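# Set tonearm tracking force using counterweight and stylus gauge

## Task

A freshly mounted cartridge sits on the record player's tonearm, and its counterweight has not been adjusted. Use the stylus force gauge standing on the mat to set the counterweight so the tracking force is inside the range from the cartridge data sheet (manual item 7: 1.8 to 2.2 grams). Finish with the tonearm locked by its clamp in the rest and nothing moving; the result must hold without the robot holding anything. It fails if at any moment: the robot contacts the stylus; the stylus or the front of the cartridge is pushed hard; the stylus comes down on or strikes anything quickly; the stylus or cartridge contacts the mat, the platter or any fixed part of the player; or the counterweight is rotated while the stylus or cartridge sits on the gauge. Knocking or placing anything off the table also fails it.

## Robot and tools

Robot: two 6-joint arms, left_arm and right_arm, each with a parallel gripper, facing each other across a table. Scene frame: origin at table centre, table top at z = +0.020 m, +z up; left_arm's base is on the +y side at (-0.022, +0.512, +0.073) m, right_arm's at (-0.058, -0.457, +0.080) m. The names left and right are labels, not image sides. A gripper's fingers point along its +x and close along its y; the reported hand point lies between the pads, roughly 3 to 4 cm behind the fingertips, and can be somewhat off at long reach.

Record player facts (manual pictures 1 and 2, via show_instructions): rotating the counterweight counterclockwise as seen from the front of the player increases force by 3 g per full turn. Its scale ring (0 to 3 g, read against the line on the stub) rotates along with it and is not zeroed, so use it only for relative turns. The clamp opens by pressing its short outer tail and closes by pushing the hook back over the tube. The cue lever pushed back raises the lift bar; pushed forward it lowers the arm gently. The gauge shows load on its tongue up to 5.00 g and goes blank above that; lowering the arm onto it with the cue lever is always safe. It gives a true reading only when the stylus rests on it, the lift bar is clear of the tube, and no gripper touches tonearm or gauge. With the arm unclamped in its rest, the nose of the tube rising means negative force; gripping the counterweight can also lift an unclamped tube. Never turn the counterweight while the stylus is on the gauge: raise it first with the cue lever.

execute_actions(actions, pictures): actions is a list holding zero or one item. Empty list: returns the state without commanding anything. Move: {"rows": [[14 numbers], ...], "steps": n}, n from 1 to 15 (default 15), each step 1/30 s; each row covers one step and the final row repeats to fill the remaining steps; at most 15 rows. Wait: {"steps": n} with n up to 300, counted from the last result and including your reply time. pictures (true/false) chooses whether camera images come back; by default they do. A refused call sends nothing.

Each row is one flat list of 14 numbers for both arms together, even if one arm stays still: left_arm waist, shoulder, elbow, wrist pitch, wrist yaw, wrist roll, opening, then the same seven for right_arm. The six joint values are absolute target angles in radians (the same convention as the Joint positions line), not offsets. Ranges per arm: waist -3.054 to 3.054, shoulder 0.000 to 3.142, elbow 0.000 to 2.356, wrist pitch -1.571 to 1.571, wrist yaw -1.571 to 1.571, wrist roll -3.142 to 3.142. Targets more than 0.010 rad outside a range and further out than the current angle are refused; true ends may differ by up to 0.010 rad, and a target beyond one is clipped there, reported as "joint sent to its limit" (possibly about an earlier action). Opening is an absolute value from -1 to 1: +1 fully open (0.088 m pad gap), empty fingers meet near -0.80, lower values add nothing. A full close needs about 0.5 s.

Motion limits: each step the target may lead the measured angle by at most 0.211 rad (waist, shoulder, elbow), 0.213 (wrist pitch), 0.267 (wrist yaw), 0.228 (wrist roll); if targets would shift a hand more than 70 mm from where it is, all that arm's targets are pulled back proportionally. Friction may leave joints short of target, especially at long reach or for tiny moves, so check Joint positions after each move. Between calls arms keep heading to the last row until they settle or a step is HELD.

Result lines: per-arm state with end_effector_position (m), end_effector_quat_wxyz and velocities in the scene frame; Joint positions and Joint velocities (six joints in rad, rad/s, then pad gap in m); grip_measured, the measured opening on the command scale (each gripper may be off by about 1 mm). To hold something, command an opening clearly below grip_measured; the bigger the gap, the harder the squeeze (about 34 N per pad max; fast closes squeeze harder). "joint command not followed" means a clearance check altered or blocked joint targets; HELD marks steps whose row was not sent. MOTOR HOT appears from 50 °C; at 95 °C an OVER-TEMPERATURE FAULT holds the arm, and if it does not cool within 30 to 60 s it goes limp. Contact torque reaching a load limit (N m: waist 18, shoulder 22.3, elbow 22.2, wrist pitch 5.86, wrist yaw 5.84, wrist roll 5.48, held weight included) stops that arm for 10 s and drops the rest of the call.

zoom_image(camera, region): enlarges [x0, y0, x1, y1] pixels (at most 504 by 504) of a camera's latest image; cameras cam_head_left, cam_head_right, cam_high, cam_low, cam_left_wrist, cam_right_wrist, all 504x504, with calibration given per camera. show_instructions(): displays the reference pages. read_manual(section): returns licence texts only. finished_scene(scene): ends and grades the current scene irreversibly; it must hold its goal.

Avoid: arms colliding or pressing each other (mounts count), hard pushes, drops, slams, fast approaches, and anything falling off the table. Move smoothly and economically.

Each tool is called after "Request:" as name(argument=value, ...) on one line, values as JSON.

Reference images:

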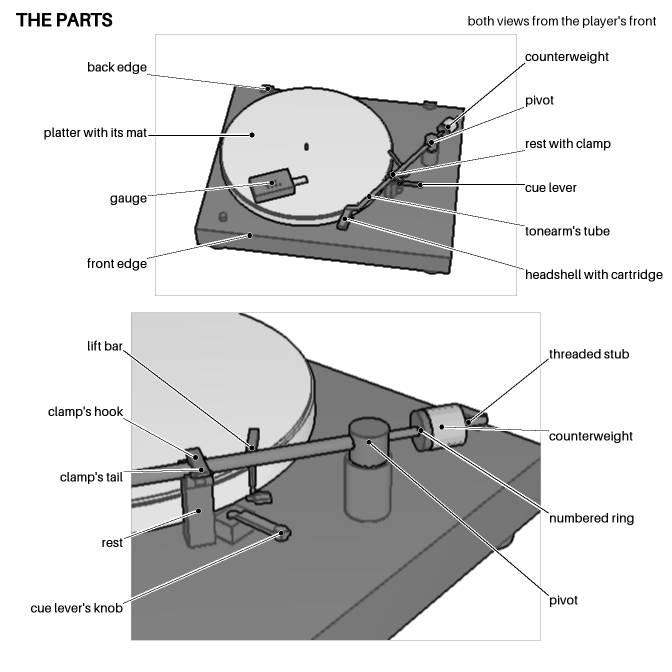

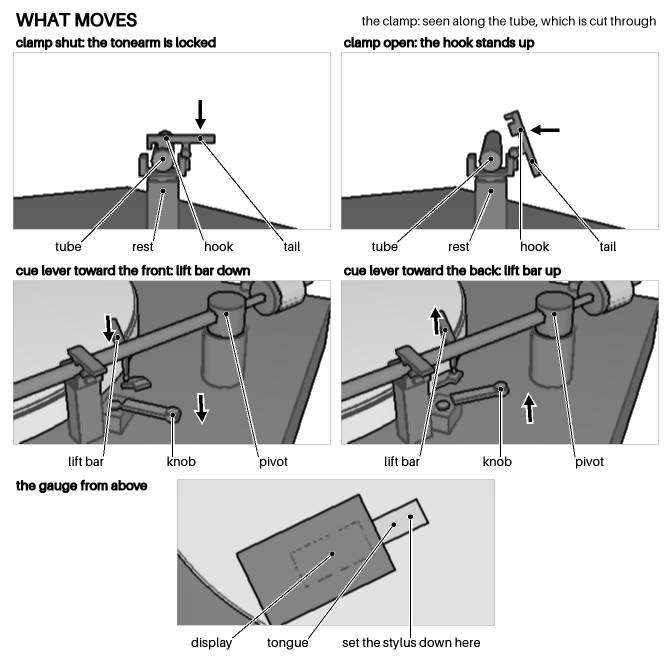

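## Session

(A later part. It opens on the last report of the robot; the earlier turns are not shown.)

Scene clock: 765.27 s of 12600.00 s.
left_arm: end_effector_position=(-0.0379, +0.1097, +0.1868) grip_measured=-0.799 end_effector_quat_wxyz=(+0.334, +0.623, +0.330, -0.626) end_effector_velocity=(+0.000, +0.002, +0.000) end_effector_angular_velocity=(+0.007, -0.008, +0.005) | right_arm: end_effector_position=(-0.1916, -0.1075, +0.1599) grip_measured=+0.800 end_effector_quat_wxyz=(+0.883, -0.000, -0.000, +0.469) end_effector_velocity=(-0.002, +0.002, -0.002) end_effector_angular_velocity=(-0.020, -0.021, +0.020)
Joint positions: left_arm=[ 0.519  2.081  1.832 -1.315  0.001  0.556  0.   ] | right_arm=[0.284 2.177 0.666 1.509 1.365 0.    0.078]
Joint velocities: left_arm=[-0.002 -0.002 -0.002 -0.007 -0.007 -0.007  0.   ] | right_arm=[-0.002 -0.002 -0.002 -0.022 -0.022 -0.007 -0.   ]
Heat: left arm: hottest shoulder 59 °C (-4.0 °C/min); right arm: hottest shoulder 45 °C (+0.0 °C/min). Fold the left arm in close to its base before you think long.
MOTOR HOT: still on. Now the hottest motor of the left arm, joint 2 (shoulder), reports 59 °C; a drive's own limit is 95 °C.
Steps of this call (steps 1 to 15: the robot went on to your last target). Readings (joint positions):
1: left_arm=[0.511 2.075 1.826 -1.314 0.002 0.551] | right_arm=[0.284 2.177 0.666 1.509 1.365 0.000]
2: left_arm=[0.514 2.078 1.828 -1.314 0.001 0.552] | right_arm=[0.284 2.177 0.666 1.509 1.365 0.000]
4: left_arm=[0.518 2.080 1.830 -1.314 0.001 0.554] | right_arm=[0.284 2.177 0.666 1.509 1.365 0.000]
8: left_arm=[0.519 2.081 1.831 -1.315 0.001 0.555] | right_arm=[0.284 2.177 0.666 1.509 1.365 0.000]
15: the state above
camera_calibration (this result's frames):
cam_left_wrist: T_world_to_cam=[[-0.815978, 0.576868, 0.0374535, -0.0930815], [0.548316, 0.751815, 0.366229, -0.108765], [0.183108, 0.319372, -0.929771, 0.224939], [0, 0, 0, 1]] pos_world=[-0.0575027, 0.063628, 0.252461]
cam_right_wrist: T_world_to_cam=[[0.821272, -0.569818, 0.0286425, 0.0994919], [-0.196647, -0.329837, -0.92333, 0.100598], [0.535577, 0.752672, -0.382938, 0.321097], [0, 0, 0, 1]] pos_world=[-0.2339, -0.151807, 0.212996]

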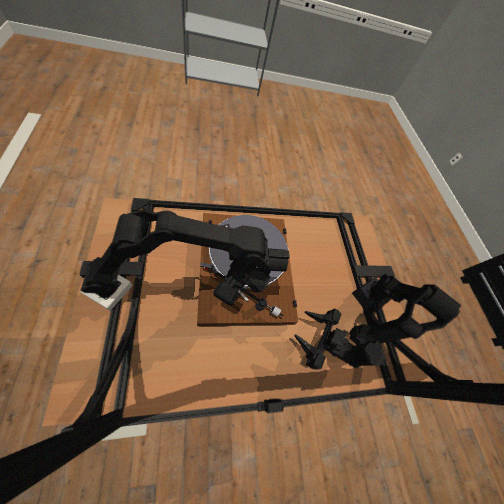

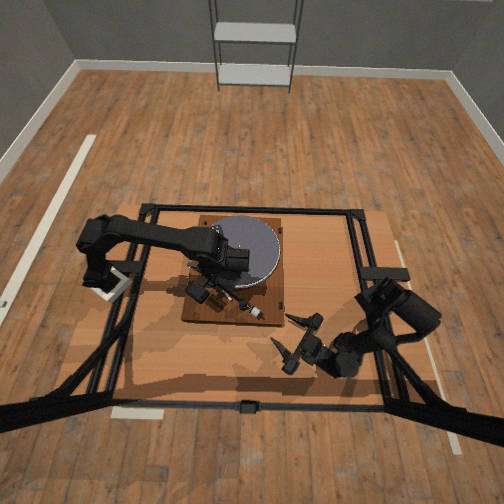

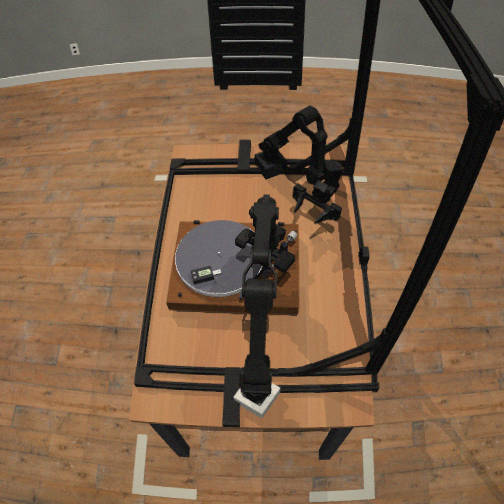

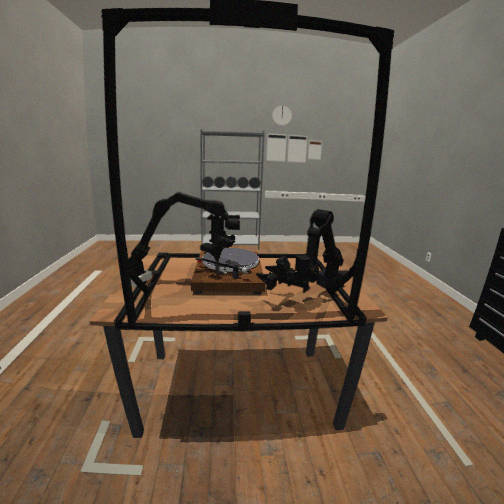

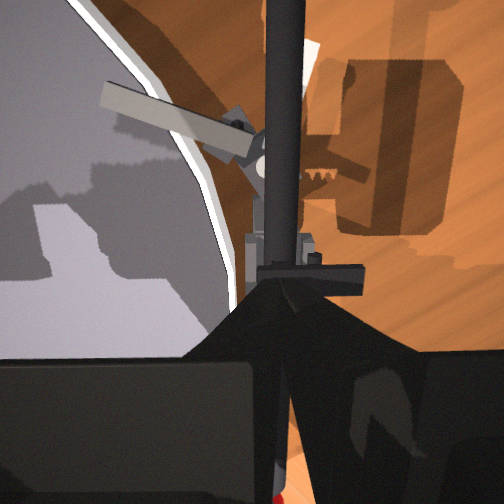

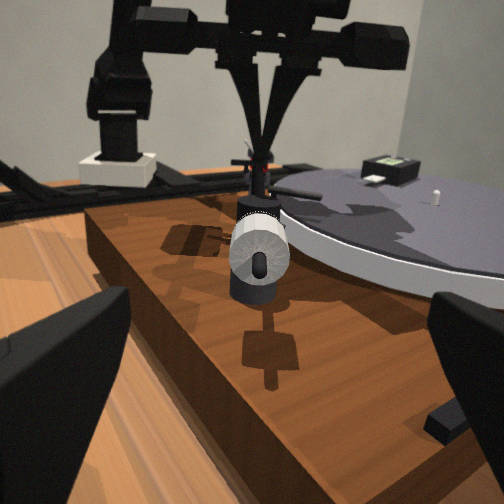

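Request:
execute_actions(actions=[{"rows":[[0.519,2.085,1.86,-1.335,0,0.55,-0.9,0.27,2.19,0.68,1.512,1.35,0,0.8],[0.519,2.085,1.89,-1.36,0,0.5,-0.9,0.26,2.2,0.69,1.515,1.34,0,0.7],[0.519,2.085,1.92,-1.38,0,0.45,-0.9,0.25,2.21,0.7,1.518,1.33,0,0.6],[0.51,2.085,1.95,-1.38,0,0.4,-0.9,0.24,2.22,0.71,1.52,1.32,0,0.5],[0.5,2.085,1.98,-1.36,0,0.35,-0.9,0.23,2.23,0.72,1.522,1.31,0,0.4],[0.48,2.09,2.0,-1.32,0,0.3,-0.9,0.22,2.24,0.73,1.524,1.3,0,0.3],[0.46,2.095,2.015,-1.27,0,0.25,-0.9,0.21,2.25,0.735,1.526,1.29,0,0.3],[0.44,2.1,2.02,-1.22,0,0.2,-0.9,0.2,2.26,0.74,1.526,1.28,0,0.3],[0.42,2.11,2.02,-1.17,0,0.15,-0.9,0.195,2.27,0.745,1.526,1.278,0,0.3],[0.4,2.12,2.02,-1.12,0,0.1,-0.9,0.195,2.27,0.745,1.526,1.278,0,0.3],[0.389,2.125,2.018,-1.083,0,0,-0.9,0.195,2.27,0.745,1.526,1.278,0,0.3]],"steps":15}], pictures=false)

Request:
execute_actions(actions=[{"steps":20}])

Scene clock: 802.40 s of 12600.00 s.
left_arm: end_effector_position=(-0.1051, +0.0366, +0.2358) grip_measured=-0.799 end_effector_quat_wxyz=(+0.521, +0.444, +0.352, -0.638) end_effector_velocity=(-0.088, -0.037, -0.049) end_effector_angular_velocity=(-0.045, +0.152, +0.224) | right_arm: end_effector_position=(-0.1793, -0.0791, +0.1453) grip_measured=+0.307 end_effector_quat_wxyz=(+0.885, -0.001, -0.000, +0.466) end_effector_velocity=(-0.007, +0.007, -0.001) end_effector_angular_velocity=(-0.002, -0.004, +0.034)
Joint positions: left_arm=[ 0.385  2.107  2.01  -1.108  0.001  0.04   0.   ] | right_arm=[0.197 2.261 0.736 1.523 1.285 0.    0.054]
Joint velocities: left_arm=[-0.168  0.139 -0.002  0.212 -0.007 -0.418  0.   ] | right_arm=[-0.002  0.012  0.022 -0.007 -0.037 -0.007 -0.004]
Heat: left arm: hottest shoulder 59 °C (+0.0 °C/min); right arm: hottest shoulder 46 °C (+1.0 °C/min). Fold the left arm in close to its base before you think long.
MOTOR HOT: still on. Now the hottest motor of the left arm, joint 2 (shoulder), reports 59 °C; a drive's own limit is 95 °C.
Steps of this call (steps 1 to 15: the robot went on to your last target; steps 16 to 90: nothing new was sent; then 33.63 s passed at rest; steps 91 to 105: all 15 steps of this action). Readings (joint positions):
91: left_arm=[0.519 2.081 1.836 -1.319 0.001 0.556] | right_arm=[0.283 2.177 0.667 1.509 1.365 -0.000]
92: left_arm=[0.519 2.082 1.844 -1.331 0.001 0.546] | right_arm=[0.280 2.179 0.669 1.510 1.361 -0.000]
94: left_arm=[0.518 2.086 1.879 -1.359 0.001 0.486] | right_arm=[0.266 2.191 0.683 1.514 1.345 -0.000]
98: left_arm=[0.495 2.087 1.969 -1.298 -0.001 0.315] | right_arm=[0.227 2.228 0.717 1.521 1.308 -0.000]
105: the state above

Scene clock: 803.07 s of 12600.00 s.
left_arm: end_effector_position=(-0.1049, +0.0312, +0.2319) grip_measured=-0.799 end_effector_quat_wxyz=(+0.532, +0.431, +0.361, -0.633) end_effector_velocity=(-0.003, -0.001, +0.003) end_effector_angular_velocity=(-0.009, +0.017, +0.015) | right_arm: end_effector_position=(-0.1798, -0.0785, +0.1455) grip_measured=+0.300 end_effector_quat_wxyz=(+0.885, +0.000, +0.000, +0.466) end_effector_velocity=(+0.000, +0.001, -0.000) end_effector_angular_velocity=(-0.010, -0.011, +0.005)
Joint positions: left_arm=[ 0.387  2.119  2.01  -1.085  0.001  0.004  0.   ] | right_arm=[0.197 2.262 0.738 1.524 1.283 0.    0.054]
Joint velocities: left_arm=[-0.002 -0.002  0.002  0.007  0.007 -0.022  0.   ] | right_arm=[-0.002 -0.002 -0.002 -0.007 -0.007 -0.007 -0.   ]
Heat: left arm: hottest shoulder 59 °C (+0.0 °C/min); right arm: hottest shoulder 46 °C (+1.0 °C/min). Fold the left arm in close to its base before you think long.
MOTOR HOT: still on. Now the hottest motor of the left arm, joint 2 (shoulder), reports 59 °C; a drive's own limit is 95 °C.
Steps of this call (steps 1 to 20: the robot went on to your last target). Readings (joint positions):
1: left_arm=[0.381 2.112 2.010 -1.101 0.001 0.029] | right_arm=[0.197 2.261 0.737 1.524 1.284 0.000]
2: left_arm=[0.381 2.115 2.010 -1.096 0.001 0.022] | right_arm=[0.197 2.261 0.737 1.524 1.284 0.000]
4: left_arm=[0.383 2.119 2.010 -1.091 0.001 0.013] | right_arm=[0.197 2.261 0.738 1.524 1.284 0.000]
8: left_arm=[0.387 2.119 2.010 -1.086 0.001 0.006] | right_arm=[0.197 2.261 0.738 1.524 1.283 0.000]
20: the state above
camera_calibration (this result's frames):
cam_left_wrist: T_world_to_cam=[[-0.977838, 0.207336, 0.0290498, -0.107676], [0.207576, 0.978204, 0.00547159, 0.0114105], [-0.0272821, 0.0113804, -0.999563, 0.307911], [0, 0, 0, 1]] pos_world=[-0.0992581, 0.00765928, 0.310842]
cam_right_wrist: T_world_to_cam=[[0.818238, -0.57422, 0.0275268, 0.106059], [-0.199117, -0.328001, -0.923454, 0.0988758], [0.539294, 0.750124, -0.38272, 0.287905], [0, 0, 0, 1]] pos_world=[-0.222359, -0.122632, 0.198575]

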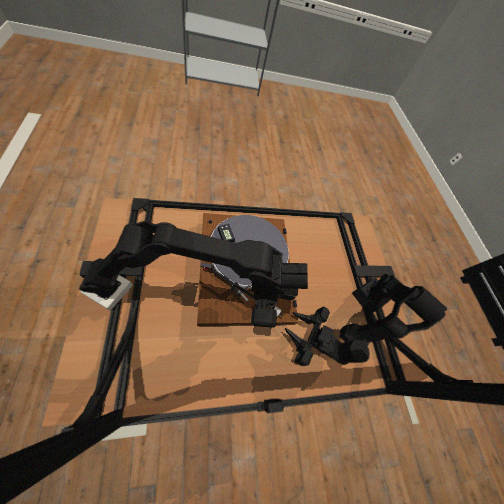

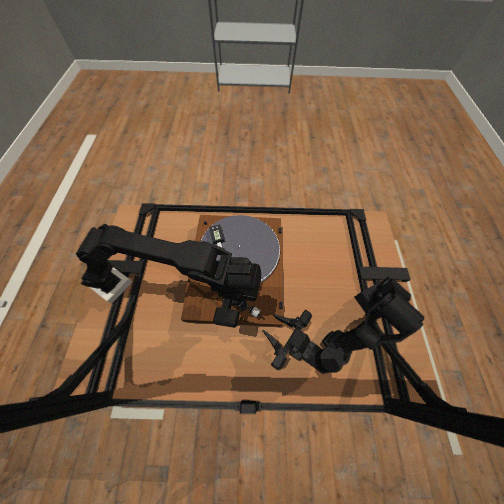

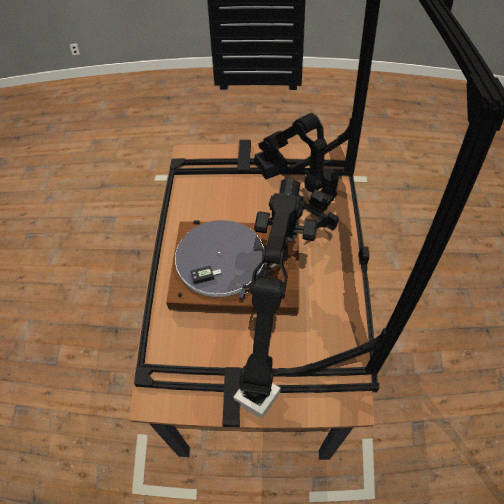

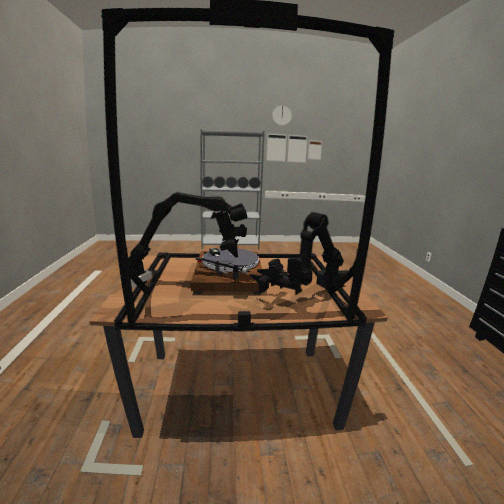

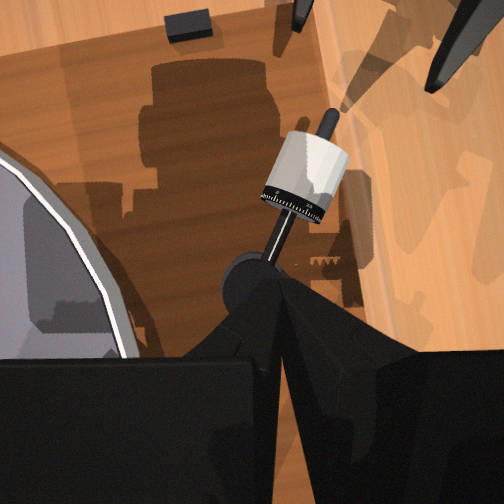

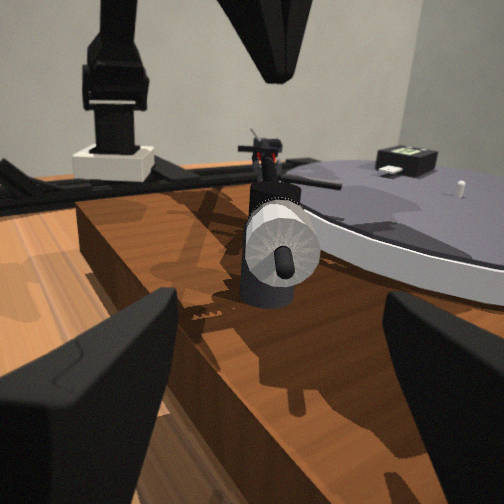

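Request:
zoom_image(camera="cam_left_wrist", region=[240, 120, 360, 270])

Region (240, 120, 360, 270) of cam_left_wrist's 504x504 image, scaled by 3.360, with more detail than that image has; it fills the left 403 columns of this view, and the rest is white.

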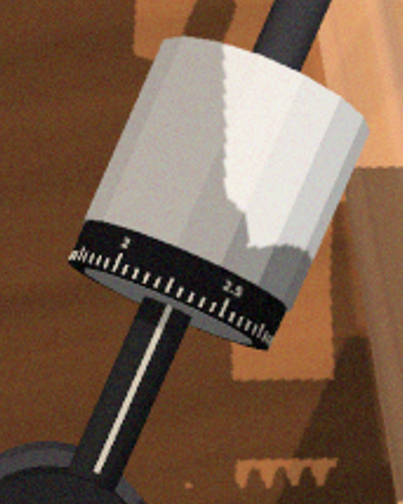

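Request:
execute_actions(actions=[{"rows":[[0.389,2.125,2.018,-1.083,0,0,-0.9,0.19,2.27,0.745,1.526,1.26,0,0.3],[0.389,2.125,2.018,-1.083,0,0,-0.9,0.182,2.27,0.745,1.526,1.25,0,0.3],[0.389,2.125,2.018,-1.083,0,0,-0.9,0.174,2.27,0.745,1.526,1.24,0,0.3],[0.389,2.125,2.018,-1.083,0,0,-0.9,0.166,2.27,0.745,1.526,1.23,0,0.3],[0.389,2.125,2.018,-1.083,0,0,-0.9,0.158,2.27,0.745,1.526,1.22,0,0.3],[0.389,2.125,2.018,-1.083,0,0,-0.9,0.15,2.27,0.745,1.526,1.21,0,0.3],[0.389,2.125,2.018,-1.083,0,0,-0.9,0.142,2.27,0.745,1.526,1.2,0,0.3],[0.389,2.125,2.018,-1.083,0,0,-0.9,0.134,2.27,0.745,1.526,1.19,0,0.3],[0.389,2.125,2.018,-1.083,0,0,-0.9,0.126,2.27,0.745,1.526,1.18,0,0.3],[0.389,2.125,2.018,-1.083,0,0,-0.9,0.118,2.27,0.745,1.526,1.172,0,0.3],[0.389,2.125,2.018,-1.083,0,0,-0.9,0.114,2.27,0.745,1.526,1.169,0,0.3]],"steps":15}], pictures=false)

Request:
execute_actions(actions=[{"steps":12}])

Scene clock: 821.03 s of 12600.00 s.
left_arm: end_effector_position=(-0.1048, +0.0310, +0.2318) grip_measured=-0.799 end_effector_quat_wxyz=(+0.532, +0.431, +0.362, -0.633) end_effector_velocity=(+0.001, +0.005, -0.001) end_effector_angular_velocity=(+0.022, -0.002, +0.021) | right_arm: end_effector_position=(-0.1618, -0.0606, +0.1454) grip_measured=+0.300 end_effector_quat_wxyz=(+0.879, +0.000, -0.000, +0.477) end_effector_velocity=(+0.003, +0.006, -0.002) end_effector_angular_velocity=(-0.022, -0.019, +0.029)
Joint positions: left_arm=[ 0.387  2.12   2.01  -1.085  0.001  0.004  0.   ] | right_arm=[ 0.116  2.262  0.738  1.524  1.179 -0.     0.054]
Joint velocities: left_arm=[-0.002 -0.002 -0.002 -0.022 -0.007 -0.022  0.   ] | right_arm=[-0.022 -0.002 -0.002 -0.022 -0.051 -0.007 -0.   ]
Heat: left arm: hottest shoulder 60 °C (+1.0 °C/min); right arm: hottest shoulder 45 °C (+0.0 °C/min). Fold the left arm in close to its base before you think long.
MOTOR HOT: still on. Now the hottest motor of the left arm, joint 2 (shoulder), reports 60 °C; a drive's own limit is 95 °C.
Steps of this call (steps 1 to 15: the robot went on to your last target; steps 16 to 90: nothing new was sent; then 14.47 s passed at rest; steps 91 to 105: all 15 steps of this action). Readings (joint positions):
91: left_arm=[0.387 2.120 2.010 -1.085 0.001 0.004] | right_arm=[0.196 2.262 0.738 1.524 1.279 -0.000]
92: left_arm=[0.387 2.120 2.010 -1.085 0.001 0.004] | right_arm=[0.195 2.262 0.738 1.524 1.272 -0.000]
94: left_arm=[0.387 2.120 2.010 -1.085 0.001 0.004] | right_arm=[0.187 2.262 0.738 1.524 1.255 -0.000]
98: left_arm=[0.387 2.120 2.010 -1.085 0.001 0.004] | right_arm=[0.156 2.262 0.738 1.524 1.218 -0.000]
105: the state above

Scene clock: 821.43 s of 12600.00 s.
left_arm: end_effector_position=(-0.1048, +0.0310, +0.2318) grip_measured=-0.799 end_effector_quat_wxyz=(+0.532, +0.431, +0.362, -0.633) end_effector_velocity=(-0.000, -0.002, +0.003) end_effector_angular_velocity=(-0.014, -0.007, -0.007) | right_arm: end_effector_position=(-0.1622, -0.0602, +0.1454) grip_measured=+0.300 end_effector_quat_wxyz=(+0.878, +0.000, +0.000, +0.479) end_effector_velocity=(-0.002, +0.003, +0.000) end_effector_angular_velocity=(-0.014, -0.020, +0.020)
Joint positions: left_arm=[ 0.387  2.12   2.01  -1.085  0.001  0.004  0.   ] | right_arm=[0.116 2.262 0.738 1.524 1.174 0.    0.054]
Joint velocities: left_arm=[-0.002 -0.002  0.002  0.007 -0.007  0.007  0.   ] | right_arm=[-0.002 -0.002  0.002 -0.007 -0.022 -0.022 -0.   ]
Heat: left arm: hottest shoulder 60 °C (+1.0 °C/min); right arm: hottest shoulder 45 °C (+0.0 °C/min). Fold the left arm in close to its base before you think long.
MOTOR HOT: still on. Now the hottest motor of the left arm, joint 2 (shoulder), reports 60 °C; a drive's own limit is 95 °C.
Steps of this call (steps 1 to 12: the robot went on to your last target). Readings (joint positions):
1: left_arm=[0.387 2.120 2.010 -1.085 0.001 0.004] | right_arm=[0.116 2.262 0.738 1.524 1.177 0.000]
2: left_arm=[0.387 2.120 2.010 -1.085 0.001 0.004] | right_arm=[0.116 2.262 0.738 1.524 1.176 0.000]
4: left_arm=[0.387 2.120 2.010 -1.085 0.001 0.004] | right_arm=[0.116 2.262 0.738 1.524 1.175 0.000]
8: left_arm=[0.387 2.120 2.010 -1.085 0.001 0.004] | right_arm=[0.116 2.262 0.738 1.524 1.174 0.000]
12: the state above
camera_calibration (this result's frames):
cam_left_wrist: T_world_to_cam=[[-0.977917, 0.206963, 0.0290498, -0.107482], [0.207203, 0.978283, 0.00547159, 0.0114477], [-0.0272865, 0.01137, -0.999563, 0.307864], [0, 0, 0, 1]] pos_world=[-0.0990801, 0.00754531, 0.310789]
cam_right_wrist: T_world_to_cam=[[0.834119, -0.550897, 0.0275392, 0.106121], [-0.189752, -0.333469, -0.923468, 0.109516], [0.517919, 0.765056, -0.382686, 0.262099], [0, 0, 0, 1]] pos_world=[-0.203483, -0.105538, 0.198514]

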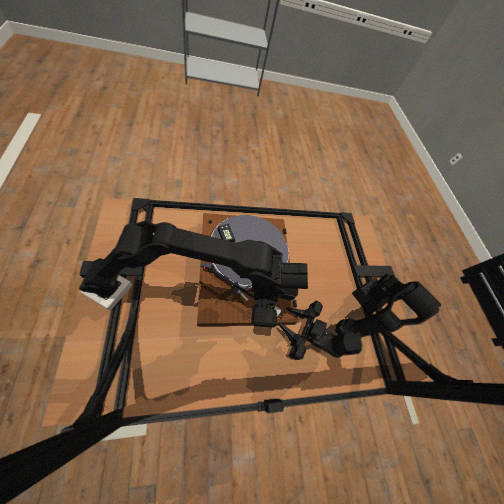

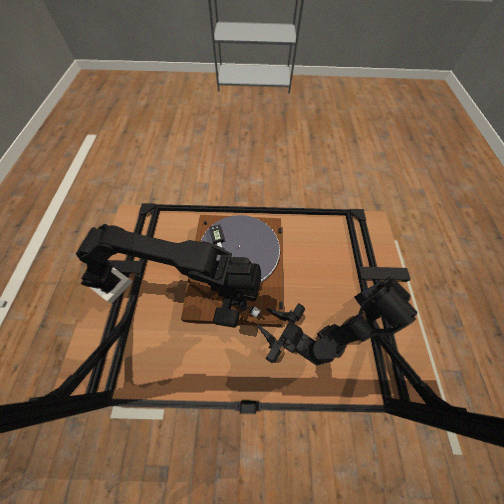

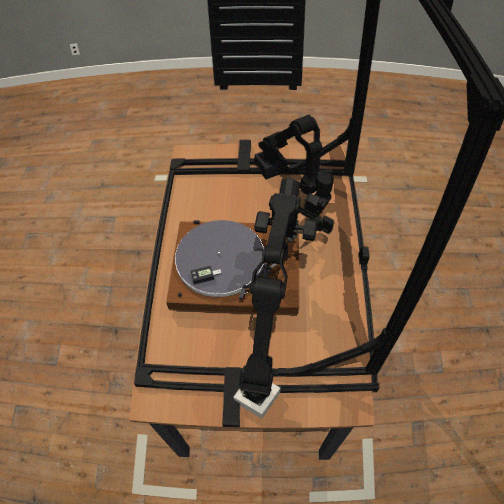

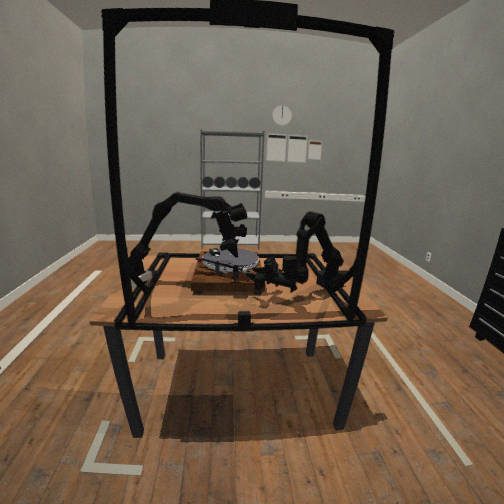

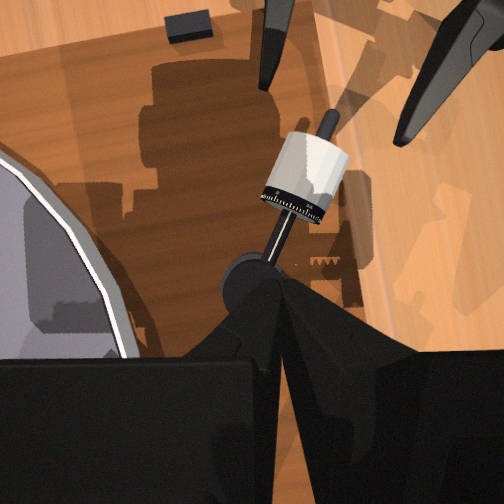

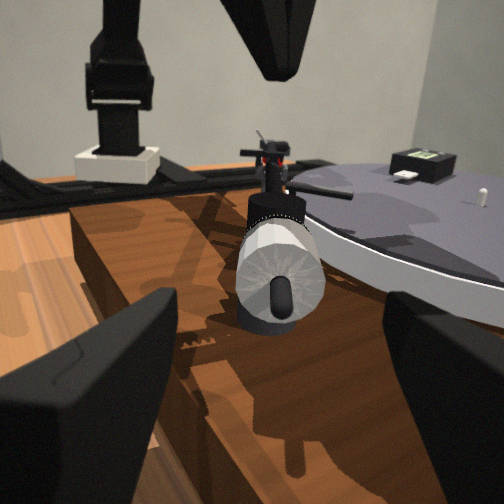

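Request:
execute_actions(actions=[{"rows":[[0.389,2.125,2.018,-1.083,0,0,-0.9,0.114,2.25,0.74,1.52,1.172,-0.08,0.2],[0.389,2.125,2.018,-1.083,0,0,-0.9,0.114,2.246,0.74,1.516,1.172,-0.16,0.1],[0.389,2.125,2.018,-1.083,0,0,-0.9,0.114,2.246,0.74,1.516,1.172,-0.24,0.05],[0.389,2.125,2.018,-1.083,0,0,-0.9,0.114,2.246,0.74,1.516,1.172,-0.32,0.05],[0.389,2.125,2.018,-1.083,0,0,-0.9,0.114,2.246,0.74,1.516,1.172,-0.4,0.05],[0.389,2.125,2.018,-1.083,0,0,-0.9,0.114,2.246,0.74,1.516,1.172,-0.48,0.05],[0.389,2.125,2.018,-1.083,0,0,-0.9,0.114,2.246,0.74,1.516,1.172,-0.56,0.05],[0.389,2.125,2.018,-1.083,0,0,-0.9,0.114,2.246,0.74,1.516,1.172,-0.64,0.05],[0.389,2.125,2.018,-1.083,0,0,-0.9,0.114,2.246,0.74,1.516,1.172,-0.7,0.05]],"steps":15}], pictures=false)

Request:
execute_actions(actions=[{"steps":12}])

Scene clock: 831.40 s of 12600.00 s.
left_arm: end_effector_position=(-0.1048, +0.0310, +0.2318) grip_measured=-0.799 end_effector_quat_wxyz=(+0.532, +0.431, +0.362, -0.633) end_effector_velocity=(+0.000, +0.002, -0.000) end_effector_angular_velocity=(+0.007, -0.005, +0.007) | right_arm: end_effector_position=(-0.1624, -0.0599, +0.1470) grip_measured=+0.052 end_effector_quat_wxyz=(+0.829, -0.290, -0.158, +0.452) end_effector_velocity=(+0.002, +0.001, -0.001) end_effector_angular_velocity=(-0.161, -0.238, -0.000)
Joint positions: left_arm=[ 0.387  2.12   2.01  -1.085  0.001  0.004  0.   ] | right_arm=[ 0.116  2.256  0.739  1.518  1.174 -0.673  0.042]
Joint velocities: left_arm=[-0.002 -0.002 -0.002 -0.007 -0.007 -0.007  0.   ] | right_arm=[-0.007 -0.007 -0.002 -0.022 -0.007 -0.271 -0.001]
Heat: left arm: hottest shoulder 61 °C (+2.0 °C/min); right arm: hottest shoulder 45 °C (-1.0 °C/min). Fold the left arm in close to its base before you think long.
MOTOR HOT: still on. Now the hottest motor of the left arm, joint 2 (shoulder), reports 61 °C; a drive's own limit is 95 °C.
Steps of this call (steps 1 to 15: the robot went on to your last target; steps 16 to 90: nothing new was sent; then 6.47 s passed at rest; steps 91 to 105: all 15 steps of this action). Readings (joint positions):
91: left_arm=[0.387 2.120 2.010 -1.085 0.001 0.004] | right_arm=[0.116 2.262 0.739 1.524 1.174 -0.016]
92: left_arm=[0.387 2.120 2.010 -1.085 0.001 0.004] | right_arm=[0.116 2.262 0.739 1.523 1.174 -0.055]
94: left_arm=[0.387 2.120 2.010 -1.085 0.001 0.004] | right_arm=[0.116 2.260 0.739 1.521 1.174 -0.167]
98: left_arm=[0.387 2.120 2.010 -1.085 0.001 0.004] | right_arm=[0.116 2.257 0.739 1.519 1.174 -0.432]
105: the state above

Scene clock: 831.80 s of 12600.00 s.
left_arm: end_effector_position=(-0.1048, +0.0310, +0.2318) grip_measured=-0.799 end_effector_quat_wxyz=(+0.532, +0.431, +0.362, -0.633) end_effector_velocity=(+0.000, +0.002, -0.000) end_effector_angular_velocity=(+0.007, +0.000, +0.021) | right_arm: end_effector_position=(-0.1624, -0.0599, +0.1470) grip_measured=+0.050 end_effector_quat_wxyz=(+0.825, -0.299, -0.163, +0.450) end_effector_velocity=(+0.002, +0.001, -0.001) end_effector_angular_velocity=(-0.002, +0.002, +0.000)
Joint positions: left_arm=[ 0.387  2.12   2.01  -1.085  0.001  0.004  0.   ] | right_arm=[ 0.116  2.256  0.739  1.518  1.174 -0.695  0.041]
Joint velocities: left_arm=[-0.002 -0.002 -0.002 -0.007 -0.007 -0.022  0.   ] | right_arm=[-0.007 -0.002 -0.002 -0.007 -0.007  0.007 -0.   ]
Heat: left arm: hottest shoulder 61 °C (+2.0 °C/min); right arm: hottest shoulder 46 °C (+0.0 °C/min). Fold the left arm in close to its base before you think long.
MOTOR HOT: still on. Now the hottest motor of the left arm, joint 2 (shoulder), reports 61 °C; a drive's own limit is 95 °C.
Steps of this call (steps 1 to 12: the robot went on to your last target). Readings (joint positions):
1: left_arm=[0.387 2.120 2.010 -1.085 0.001 0.004] | right_arm=[0.116 2.256 0.739 1.518 1.174 -0.680]
2: left_arm=[0.387 2.120 2.010 -1.085 0.001 0.004] | right_arm=[0.116 2.256 0.739 1.518 1.174 -0.685]
4: left_arm=[0.387 2.120 2.010 -1.085 0.001 0.004] | right_arm=[0.116 2.256 0.739 1.518 1.174 -0.690]
8: left_arm=[0.387 2.120 2.010 -1.085 0.001 0.004] | right_arm=[0.116 2.256 0.739 1.518 1.174 -0.695]
12: the state above
camera_calibration (this result's frames):
cam_left_wrist: T_world_to_cam=[[-0.977987, 0.206615, 0.0291898, -0.107506], [0.206856, 0.978356, 0.00546656, 0.0114965], [-0.0274286, 0.0113843, -0.999559, 0.307796], [0, 0, 0, 1]] pos_world=[-0.0990753, 0.00746074, 0.310735]
cam_right_wrist: T_world_to_cam=[[0.624387, -0.415706, 0.661308, -0.012689], [0.303645, -0.65086, -0.695831, 0.138671], [0.71968, 0.635271, -0.280161, 0.272511], [0, 0, 0, 1]] pos_world=[-0.230305, -0.0881384, 0.18123]

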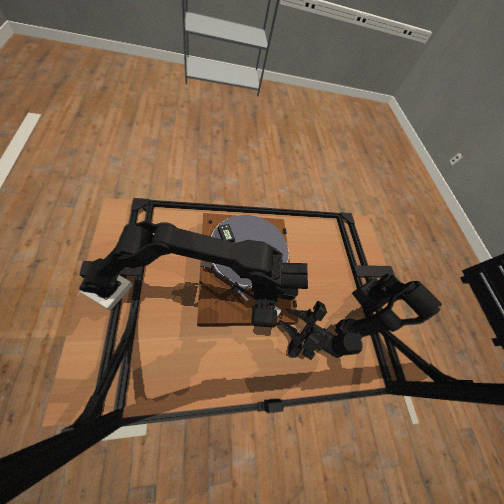

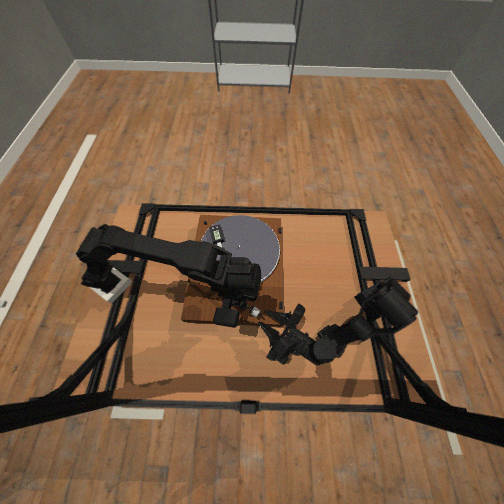

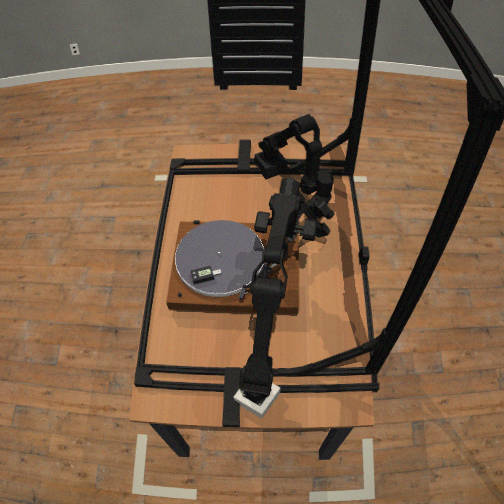

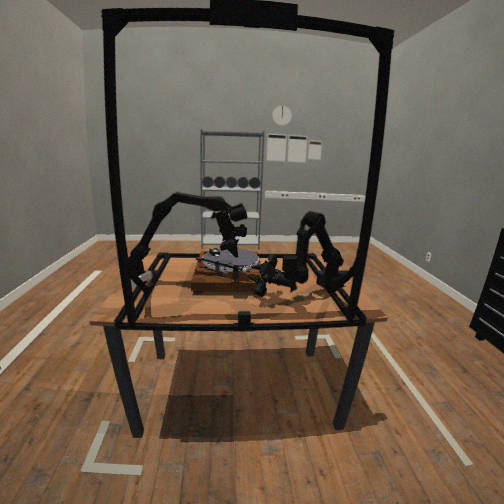

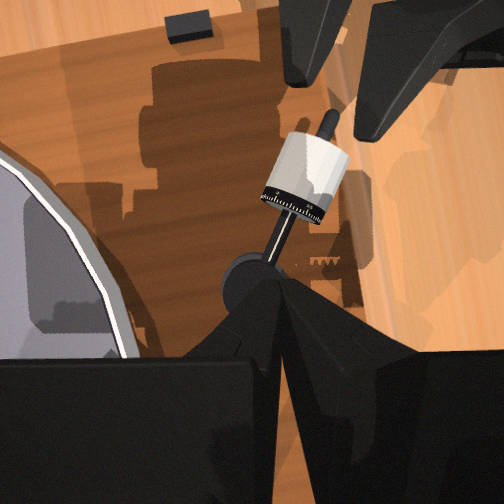

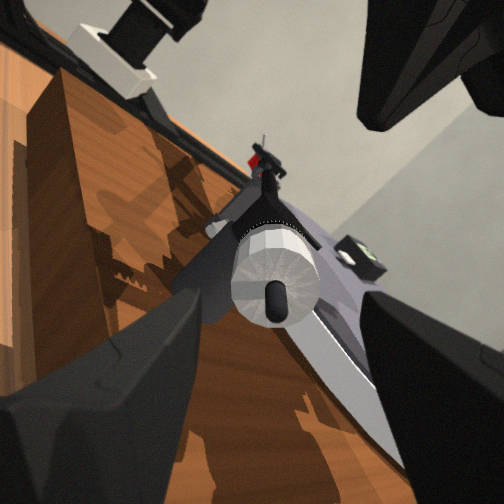

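Request:
execute_actions(actions=[{"rows":[[0.389,2.125,2.018,-1.083,0,0,-0.9,0.114,2.262,0.745,1.522,1.17,-0.7,0.05],[0.389,2.125,2.018,-1.083,0,0,-0.9,0.114,2.268,0.748,1.523,1.169,-0.7,0.05],[0.389,2.125,2.018,-1.083,0,0,-0.9,0.114,2.27,0.75,1.523,1.169,-0.7,0.05],[0.389,2.125,2.018,-1.083,0,0,-0.9,0.108,2.271,0.753,1.521,1.163,-0.7,0.05],[0.389,2.125,2.018,-1.083,0,0,-0.9,0.102,2.272,0.756,1.519,1.157,-0.7,0.05],[0.389,2.125,2.018,-1.083,0,0,-0.9,0.096,2.273,0.76,1.516,1.151,-0.7,0.05],[0.389,2.125,2.018,-1.083,0,0,-0.9,0.09,2.274,0.764,1.513,1.145,-0.7,0.05],[0.389,2.125,2.018,-1.083,0,0,-0.9,0.084,2.275,0.768,1.51,1.139,-0.7,0.05],[0.389,2.125,2.018,-1.083,0,0,-0.9,0.078,2.277,0.772,1.507,1.133,-0.7,0.05],[0.389,2.125,2.018,-1.083,0,0,-0.9,0.072,2.278,0.776,1.504,1.127,-0.7,0.05],[0.389,2.125,2.018,-1.083,0,0,-0.9,0.066,2.279,0.78,1.501,1.121,-0.7,0.05],[0.389,2.125,2.018,-1.083,0,0,-0.9,0.06,2.281,0.785,1.498,1.115,-0.7,0.05],[0.389,2.125,2.018,-1.083,0,0,-0.9,0.054,2.282,0.789,1.495,1.109,-0.7,0.05],[0.389,2.125,2.018,-1.083,0,0,-0.9,0.049,2.284,0.793,1.492,1.104,-0.7,0.05],[0.389,2.125,2.018,-1.083,0,0,-0.9,0.0455,2.285,0.797,1.489,1.101,-0.7,0.05]],"steps":15}], pictures=false)

Request:
execute_actions(actions=[{"steps":20}])

Scene clock: 840.80 s of 12600.00 s.
left_arm: end_effector_position=(-0.1048, +0.0309, +0.2317) grip_measured=-0.799 end_effector_quat_wxyz=(+0.532, +0.431, +0.362, -0.633) end_effector_velocity=(+0.000, +0.002, -0.003) end_effector_angular_velocity=(+0.008, -0.025, -0.006) | right_arm: end_effector_position=(-0.1516, -0.0418, +0.1467) grip_measured=+0.050 end_effector_quat_wxyz=(+0.826, -0.297, -0.163, +0.450) end_effector_velocity=(+0.036, +0.048, -0.003) end_effector_angular_velocity=(-0.018, -0.016, -0.034)
Joint positions: left_arm=[ 0.387  2.12   2.011 -1.085  0.001  0.004  0.   ] | right_arm=[ 0.059  2.273  0.78   1.498  1.118 -0.696  0.041]
Joint velocities: left_arm=[-0.007  0.002 -0.002 -0.007 -0.022  0.007  0.   ] | right_arm=[-0.159  0.042  0.12  -0.095 -0.125 -0.007 -0.   ]
Heat: left arm: hottest shoulder 62 °C (+3.0 °C/min); right arm: hottest shoulder 46 °C (+0.0 °C/min). Fold the left arm in close to its base before you think long.
MOTOR HOT: still on. Now the hottest motor of the left arm, joint 2 (shoulder), reports 62 °C; a drive's own limit is 95 °C.
Steps of this call (steps 1 to 30: the robot went on to your last target; steps 31 to 90: nothing new was sent; then 5.50 s passed at rest; steps 91 to 105: all 15 steps of this action). Readings (joint positions):
91: left_arm=[0.387 2.120 2.011 -1.085 0.001 0.004] | right_arm=[0.116 2.256 0.739 1.518 1.174 -0.696]
92: left_arm=[0.387 2.120 2.011 -1.085 0.001 0.004] | right_arm=[0.116 2.256 0.739 1.518 1.174 -0.696]
94: left_arm=[0.387 2.120 2.011 -1.085 0.001 0.004] | right_arm=[0.115 2.257 0.741 1.519 1.173 -0.696]
98: left_arm=[0.387 2.120 2.011 -1.085 0.001 0.004] | right_arm=[0.101 2.263 0.752 1.517 1.156 -0.696]
105: the state above

Scene clock: 841.47 s of 12600.00 s.
left_arm: end_effector_position=(-0.1048, +0.0309, +0.2317) grip_measured=-0.799 end_effector_quat_wxyz=(+0.532, +0.431, +0.362, -0.633) end_effector_velocity=(-0.000, -0.001, -0.001) end_effector_angular_velocity=(-0.001, +0.007, +0.034) | right_arm: end_effector_position=(-0.1492, -0.0380, +0.1465) grip_measured=+0.050 end_effector_quat_wxyz=(+0.826, -0.297, -0.163, +0.450) end_effector_velocity=(-0.001, +0.001, -0.004) end_effector_angular_velocity=(-0.035, -0.032, +0.019)
Joint positions: left_arm=[ 0.387  2.12   2.011 -1.085  0.001  0.004  0.   ] | right_arm=[ 0.047  2.276  0.79   1.491  1.106 -0.696  0.041]
Joint velocities: left_arm=[-0.002  0.002 -0.002  0.007 -0.007 -0.037  0.   ] | right_arm=[-0.002 -0.002 -0.007 -0.022 -0.022 -0.022 -0.   ]
Heat: left arm: hottest shoulder 62 °C (+3.0 °C/min); right arm: hottest shoulder 46 °C (+0.0 °C/min). Fold the left arm in close to its base before you think long.
MOTOR HOT: still on. Now the hottest motor of the left arm, joint 2 (shoulder), reports 62 °C; a drive's own limit is 95 °C.
Steps of this call (steps 1 to 20: the robot went on to your last target). Readings (joint positions):
1: left_arm=[0.387 2.120 2.011 -1.085 0.001 0.004] | right_arm=[0.054 2.274 0.784 1.496 1.114 -0.696]
2: left_arm=[0.387 2.120 2.011 -1.085 0.001 0.004] | right_arm=[0.051 2.275 0.786 1.494 1.112 -0.696]
4: left_arm=[0.387 2.120 2.011 -1.085 0.001 0.004] | right_arm=[0.048 2.275 0.788 1.493 1.109 -0.696]
8: left_arm=[0.387 2.120 2.011 -1.085 0.001 0.004] | right_arm=[0.047 2.276 0.790 1.491 1.107 -0.696]
20: the state above
camera_calibration (this result's frames):
cam_left_wrist: T_world_to_cam=[[-0.977987, 0.206615, 0.0291898, -0.107501], [0.206856, 0.978356, 0.00546656, 0.0115826], [-0.0274286, 0.0113843, -0.999559, 0.307744], [0, 0, 0, 1]] pos_world=[-0.0990898, 0.00737607, 0.310683]
cam_right_wrist: T_world_to_cam=[[0.62508, -0.418687, 0.658768, -0.0111793], [0.301665, -0.648813, -0.698598, 0.148775], [0.719912, 0.635407, -0.279257, 0.248808], [0, 0, 0, 1]] pos_world=[-0.217012, -0.0662479, 0.18078]

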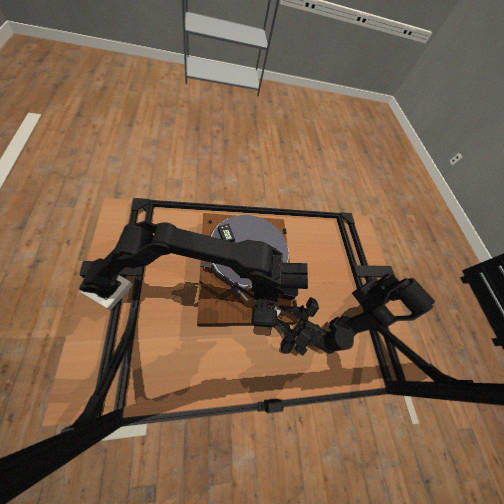

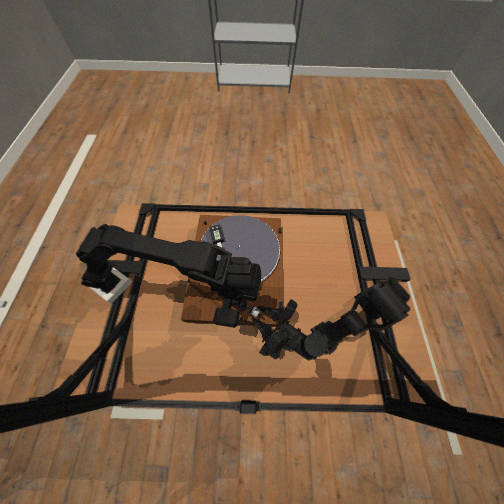

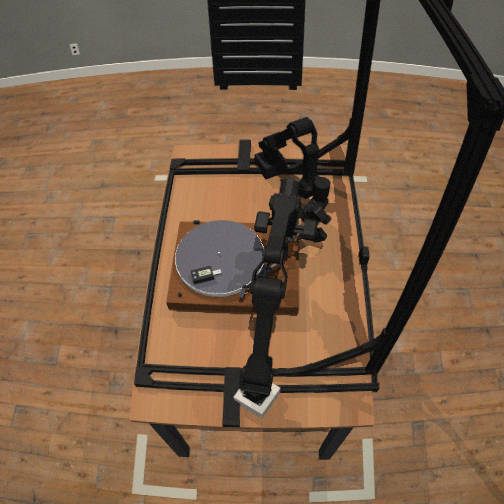

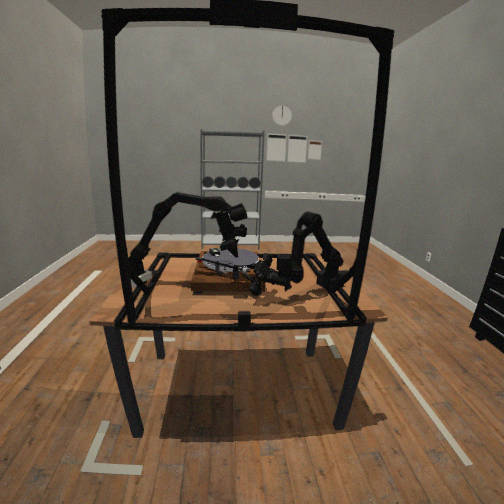

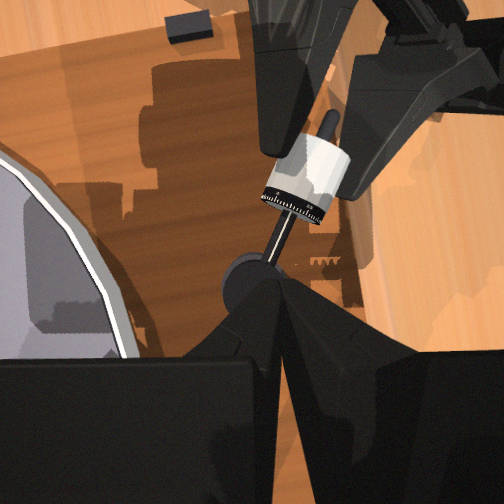

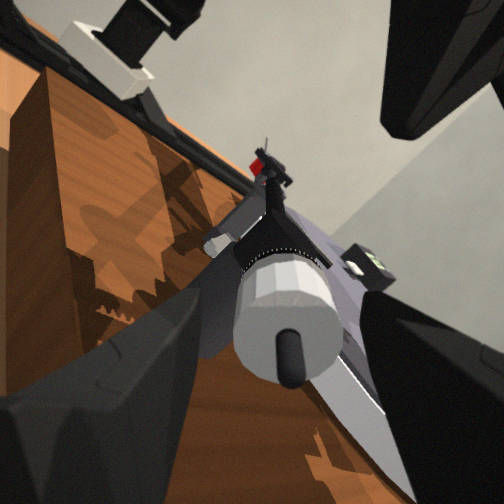

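Request:
execute_actions(actions=[{"rows":[[0.389,2.125,2.018,-1.083,0,0,-0.9,0.0455,2.285,0.797,1.489,1.101,-0.7,0.0],[0.389,2.125,2.018,-1.083,0,0,-0.9,0.0455,2.285,0.797,1.489,1.101,-0.7,-0.04],[0.389,2.125,2.018,-1.083,0,0,-0.9,0.0455,2.285,0.797,1.489,1.101,-0.7,-0.08],[0.389,2.125,2.018,-1.083,0,0,-0.9,0.0455,2.285,0.797,1.489,1.101,-0.7,-0.11],[0.389,2.125,2.018,-1.083,0,0,-0.9,0.0455,2.285,0.797,1.489,1.101,-0.7,-0.14],[0.389,2.125,2.018,-1.083,0,0,-0.9,0.0455,2.285,0.797,1.489,1.101,-0.7,-0.16],[0.389,2.125,2.018,-1.083,0,0,-0.9,0.0455,2.285,0.797,1.489,1.101,-0.7,-0.18],[0.389,2.125,2.018,-1.083,0,0,-0.9,0.0455,2.285,0.797,1.489,1.101,-0.7,-0.2],[0.389,2.125,2.018,-1.083,0,0,-0.9,0.0455,2.285,0.797,1.489,1.101,-0.7,-0.22],[0.389,2.125,2.018,-1.083,0,0,-0.9,0.0455,2.285,0.797,1.489,1.101,-0.7,-0.24],[0.389,2.125,2.018,-1.083,0,0,-0.9,0.0455,2.285,0.797,1.489,1.101,-0.7,-0.26],[0.389,2.125,2.018,-1.083,0,0,-0.9,0.0455,2.285,0.797,1.489,1.101,-0.7,-0.28],[0.389,2.125,2.018,-1.083,0,0,-0.9,0.0455,2.285,0.797,1.489,1.101,-0.7,-0.3]],"steps":15}], pictures=false)

Request:
execute_actions(actions=[{"steps":10}], pictures=false)

Scene clock: 850.47 s of 12600.00 s.
left_arm: end_effector_position=(-0.1047, +0.0308, +0.2317) grip_measured=-0.799 end_effector_quat_wxyz=(+0.532, +0.431, +0.362, -0.633) end_effector_velocity=(+0.002, +0.002, -0.000) end_effector_angular_velocity=(+0.002, -0.029, -0.015) | right_arm: end_effector_position=(-0.1487, -0.0383, +0.1463) grip_measured=-0.258 end_effector_quat_wxyz=(+0.827, -0.298, -0.163, +0.448) end_effector_velocity=(+0.002, +0.001, +0.003) end_effector_angular_velocity=(+0.007, +0.000, -0.000)
Joint positions: left_arm=[ 0.387  2.121  2.011 -1.085  0.001  0.004  0.   ] | right_arm=[ 0.047  2.277  0.79   1.491  1.11  -0.696  0.026]
Joint velocities: left_arm=[-0.002 -0.002 -0.002 -0.007 -0.022  0.022  0.   ] | right_arm=[-0.007 -0.007 -0.002  0.007 -0.007 -0.007 -0.001]
Heat: left arm: hottest shoulder 62 °C (+3.0 °C/min); right arm: hottest shoulder 46 °C (+0.0 °C/min). Fold the left arm in close to its base before you think long.
MOTOR HOT: still on. Now the hottest motor of the left arm, joint 2 (shoulder), reports 62 °C; a drive's own limit is 95 °C.
Steps of this call (steps 1 to 15: the robot went on to your last target; steps 16 to 90: nothing new was sent; then 5.50 s passed at rest; steps 91 to 105: all 15 steps of this action). Readings (joint positions):
91: left_arm=[0.387 2.121 2.011 -1.085 0.001 0.004] | right_arm=[0.047 2.277 0.790 1.491 1.106 -0.696]
92: left_arm=[0.387 2.121 2.011 -1.085 0.001 0.004] | right_arm=[0.047 2.277 0.790 1.491 1.106 -0.696]
94: left_arm=[0.387 2.121 2.011 -1.085 0.001 0.004] | right_arm=[0.047 2.277 0.790 1.491 1.106 -0.696]
98: left_arm=[0.387 2.121 2.011 -1.085 0.001 0.004] | right_arm=[0.047 2.277 0.790 1.491 1.106 -0.696]
105: the state above

Scene clock: 850.80 s of 12600.00 s.
left_arm: end_effector_position=(-0.1047, +0.0308, +0.2317) grip_measured=-0.799 end_effector_quat_wxyz=(+0.532, +0.431, +0.362, -0.633) end_effector_velocity=(+0.000, +0.002, -0.000) end_effector_angular_velocity=(+0.007, -0.005, +0.007) | right_arm: end_effector_position=(-0.1487, -0.0383, +0.1464) grip_measured=-0.259 end_effector_quat_wxyz=(+0.827, -0.298, -0.163, +0.448) end_effector_velocity=(+0.000, +0.000, -0.002) end_effector_angular_velocity=(-0.022, -0.025, +0.005)
Joint positions: left_arm=[ 0.387  2.121  2.011 -1.085  0.001  0.004  0.   ] | right_arm=[ 0.047  2.277  0.79   1.491  1.11  -0.697  0.026]
Joint velocities: left_arm=[-0.002 -0.002 -0.002 -0.007 -0.007 -0.007  0.   ] | right_arm=[-0.002  0.002 -0.002 -0.007 -0.007 -0.022 -0.   ]
Heat: left arm: hottest shoulder 62 °C (+3.0 °C/min); right arm: hottest shoulder 46 °C (+0.0 °C/min). Fold the left arm in close to its base before you think long.
MOTOR HOT: still on. Now the hottest motor of the left arm, joint 2 (shoulder), reports 62 °C; a drive's own limit is 95 °C.
Steps of this call (steps 1 to 10: the robot went on to your last target). Readings (joint positions):
1: left_arm=[0.387 2.121 2.011 -1.085 0.001 0.004] | right_arm=[0.047 2.277 0.790 1.491 1.110 -0.696]
2: left_arm=[0.387 2.121 2.011 -1.085 0.001 0.004] | right_arm=[0.047 2.277 0.790 1.491 1.110 -0.696]
4: left_arm=[0.387 2.121 2.011 -1.085 0.001 0.004] | right_arm=[0.047 2.277 0.790 1.491 1.110 -0.696]
8: left_arm=[0.387 2.121 2.011 -1.085 0.001 0.004] | right_arm=[0.047 2.277 0.790 1.491 1.110 -0.697]
10: the state above


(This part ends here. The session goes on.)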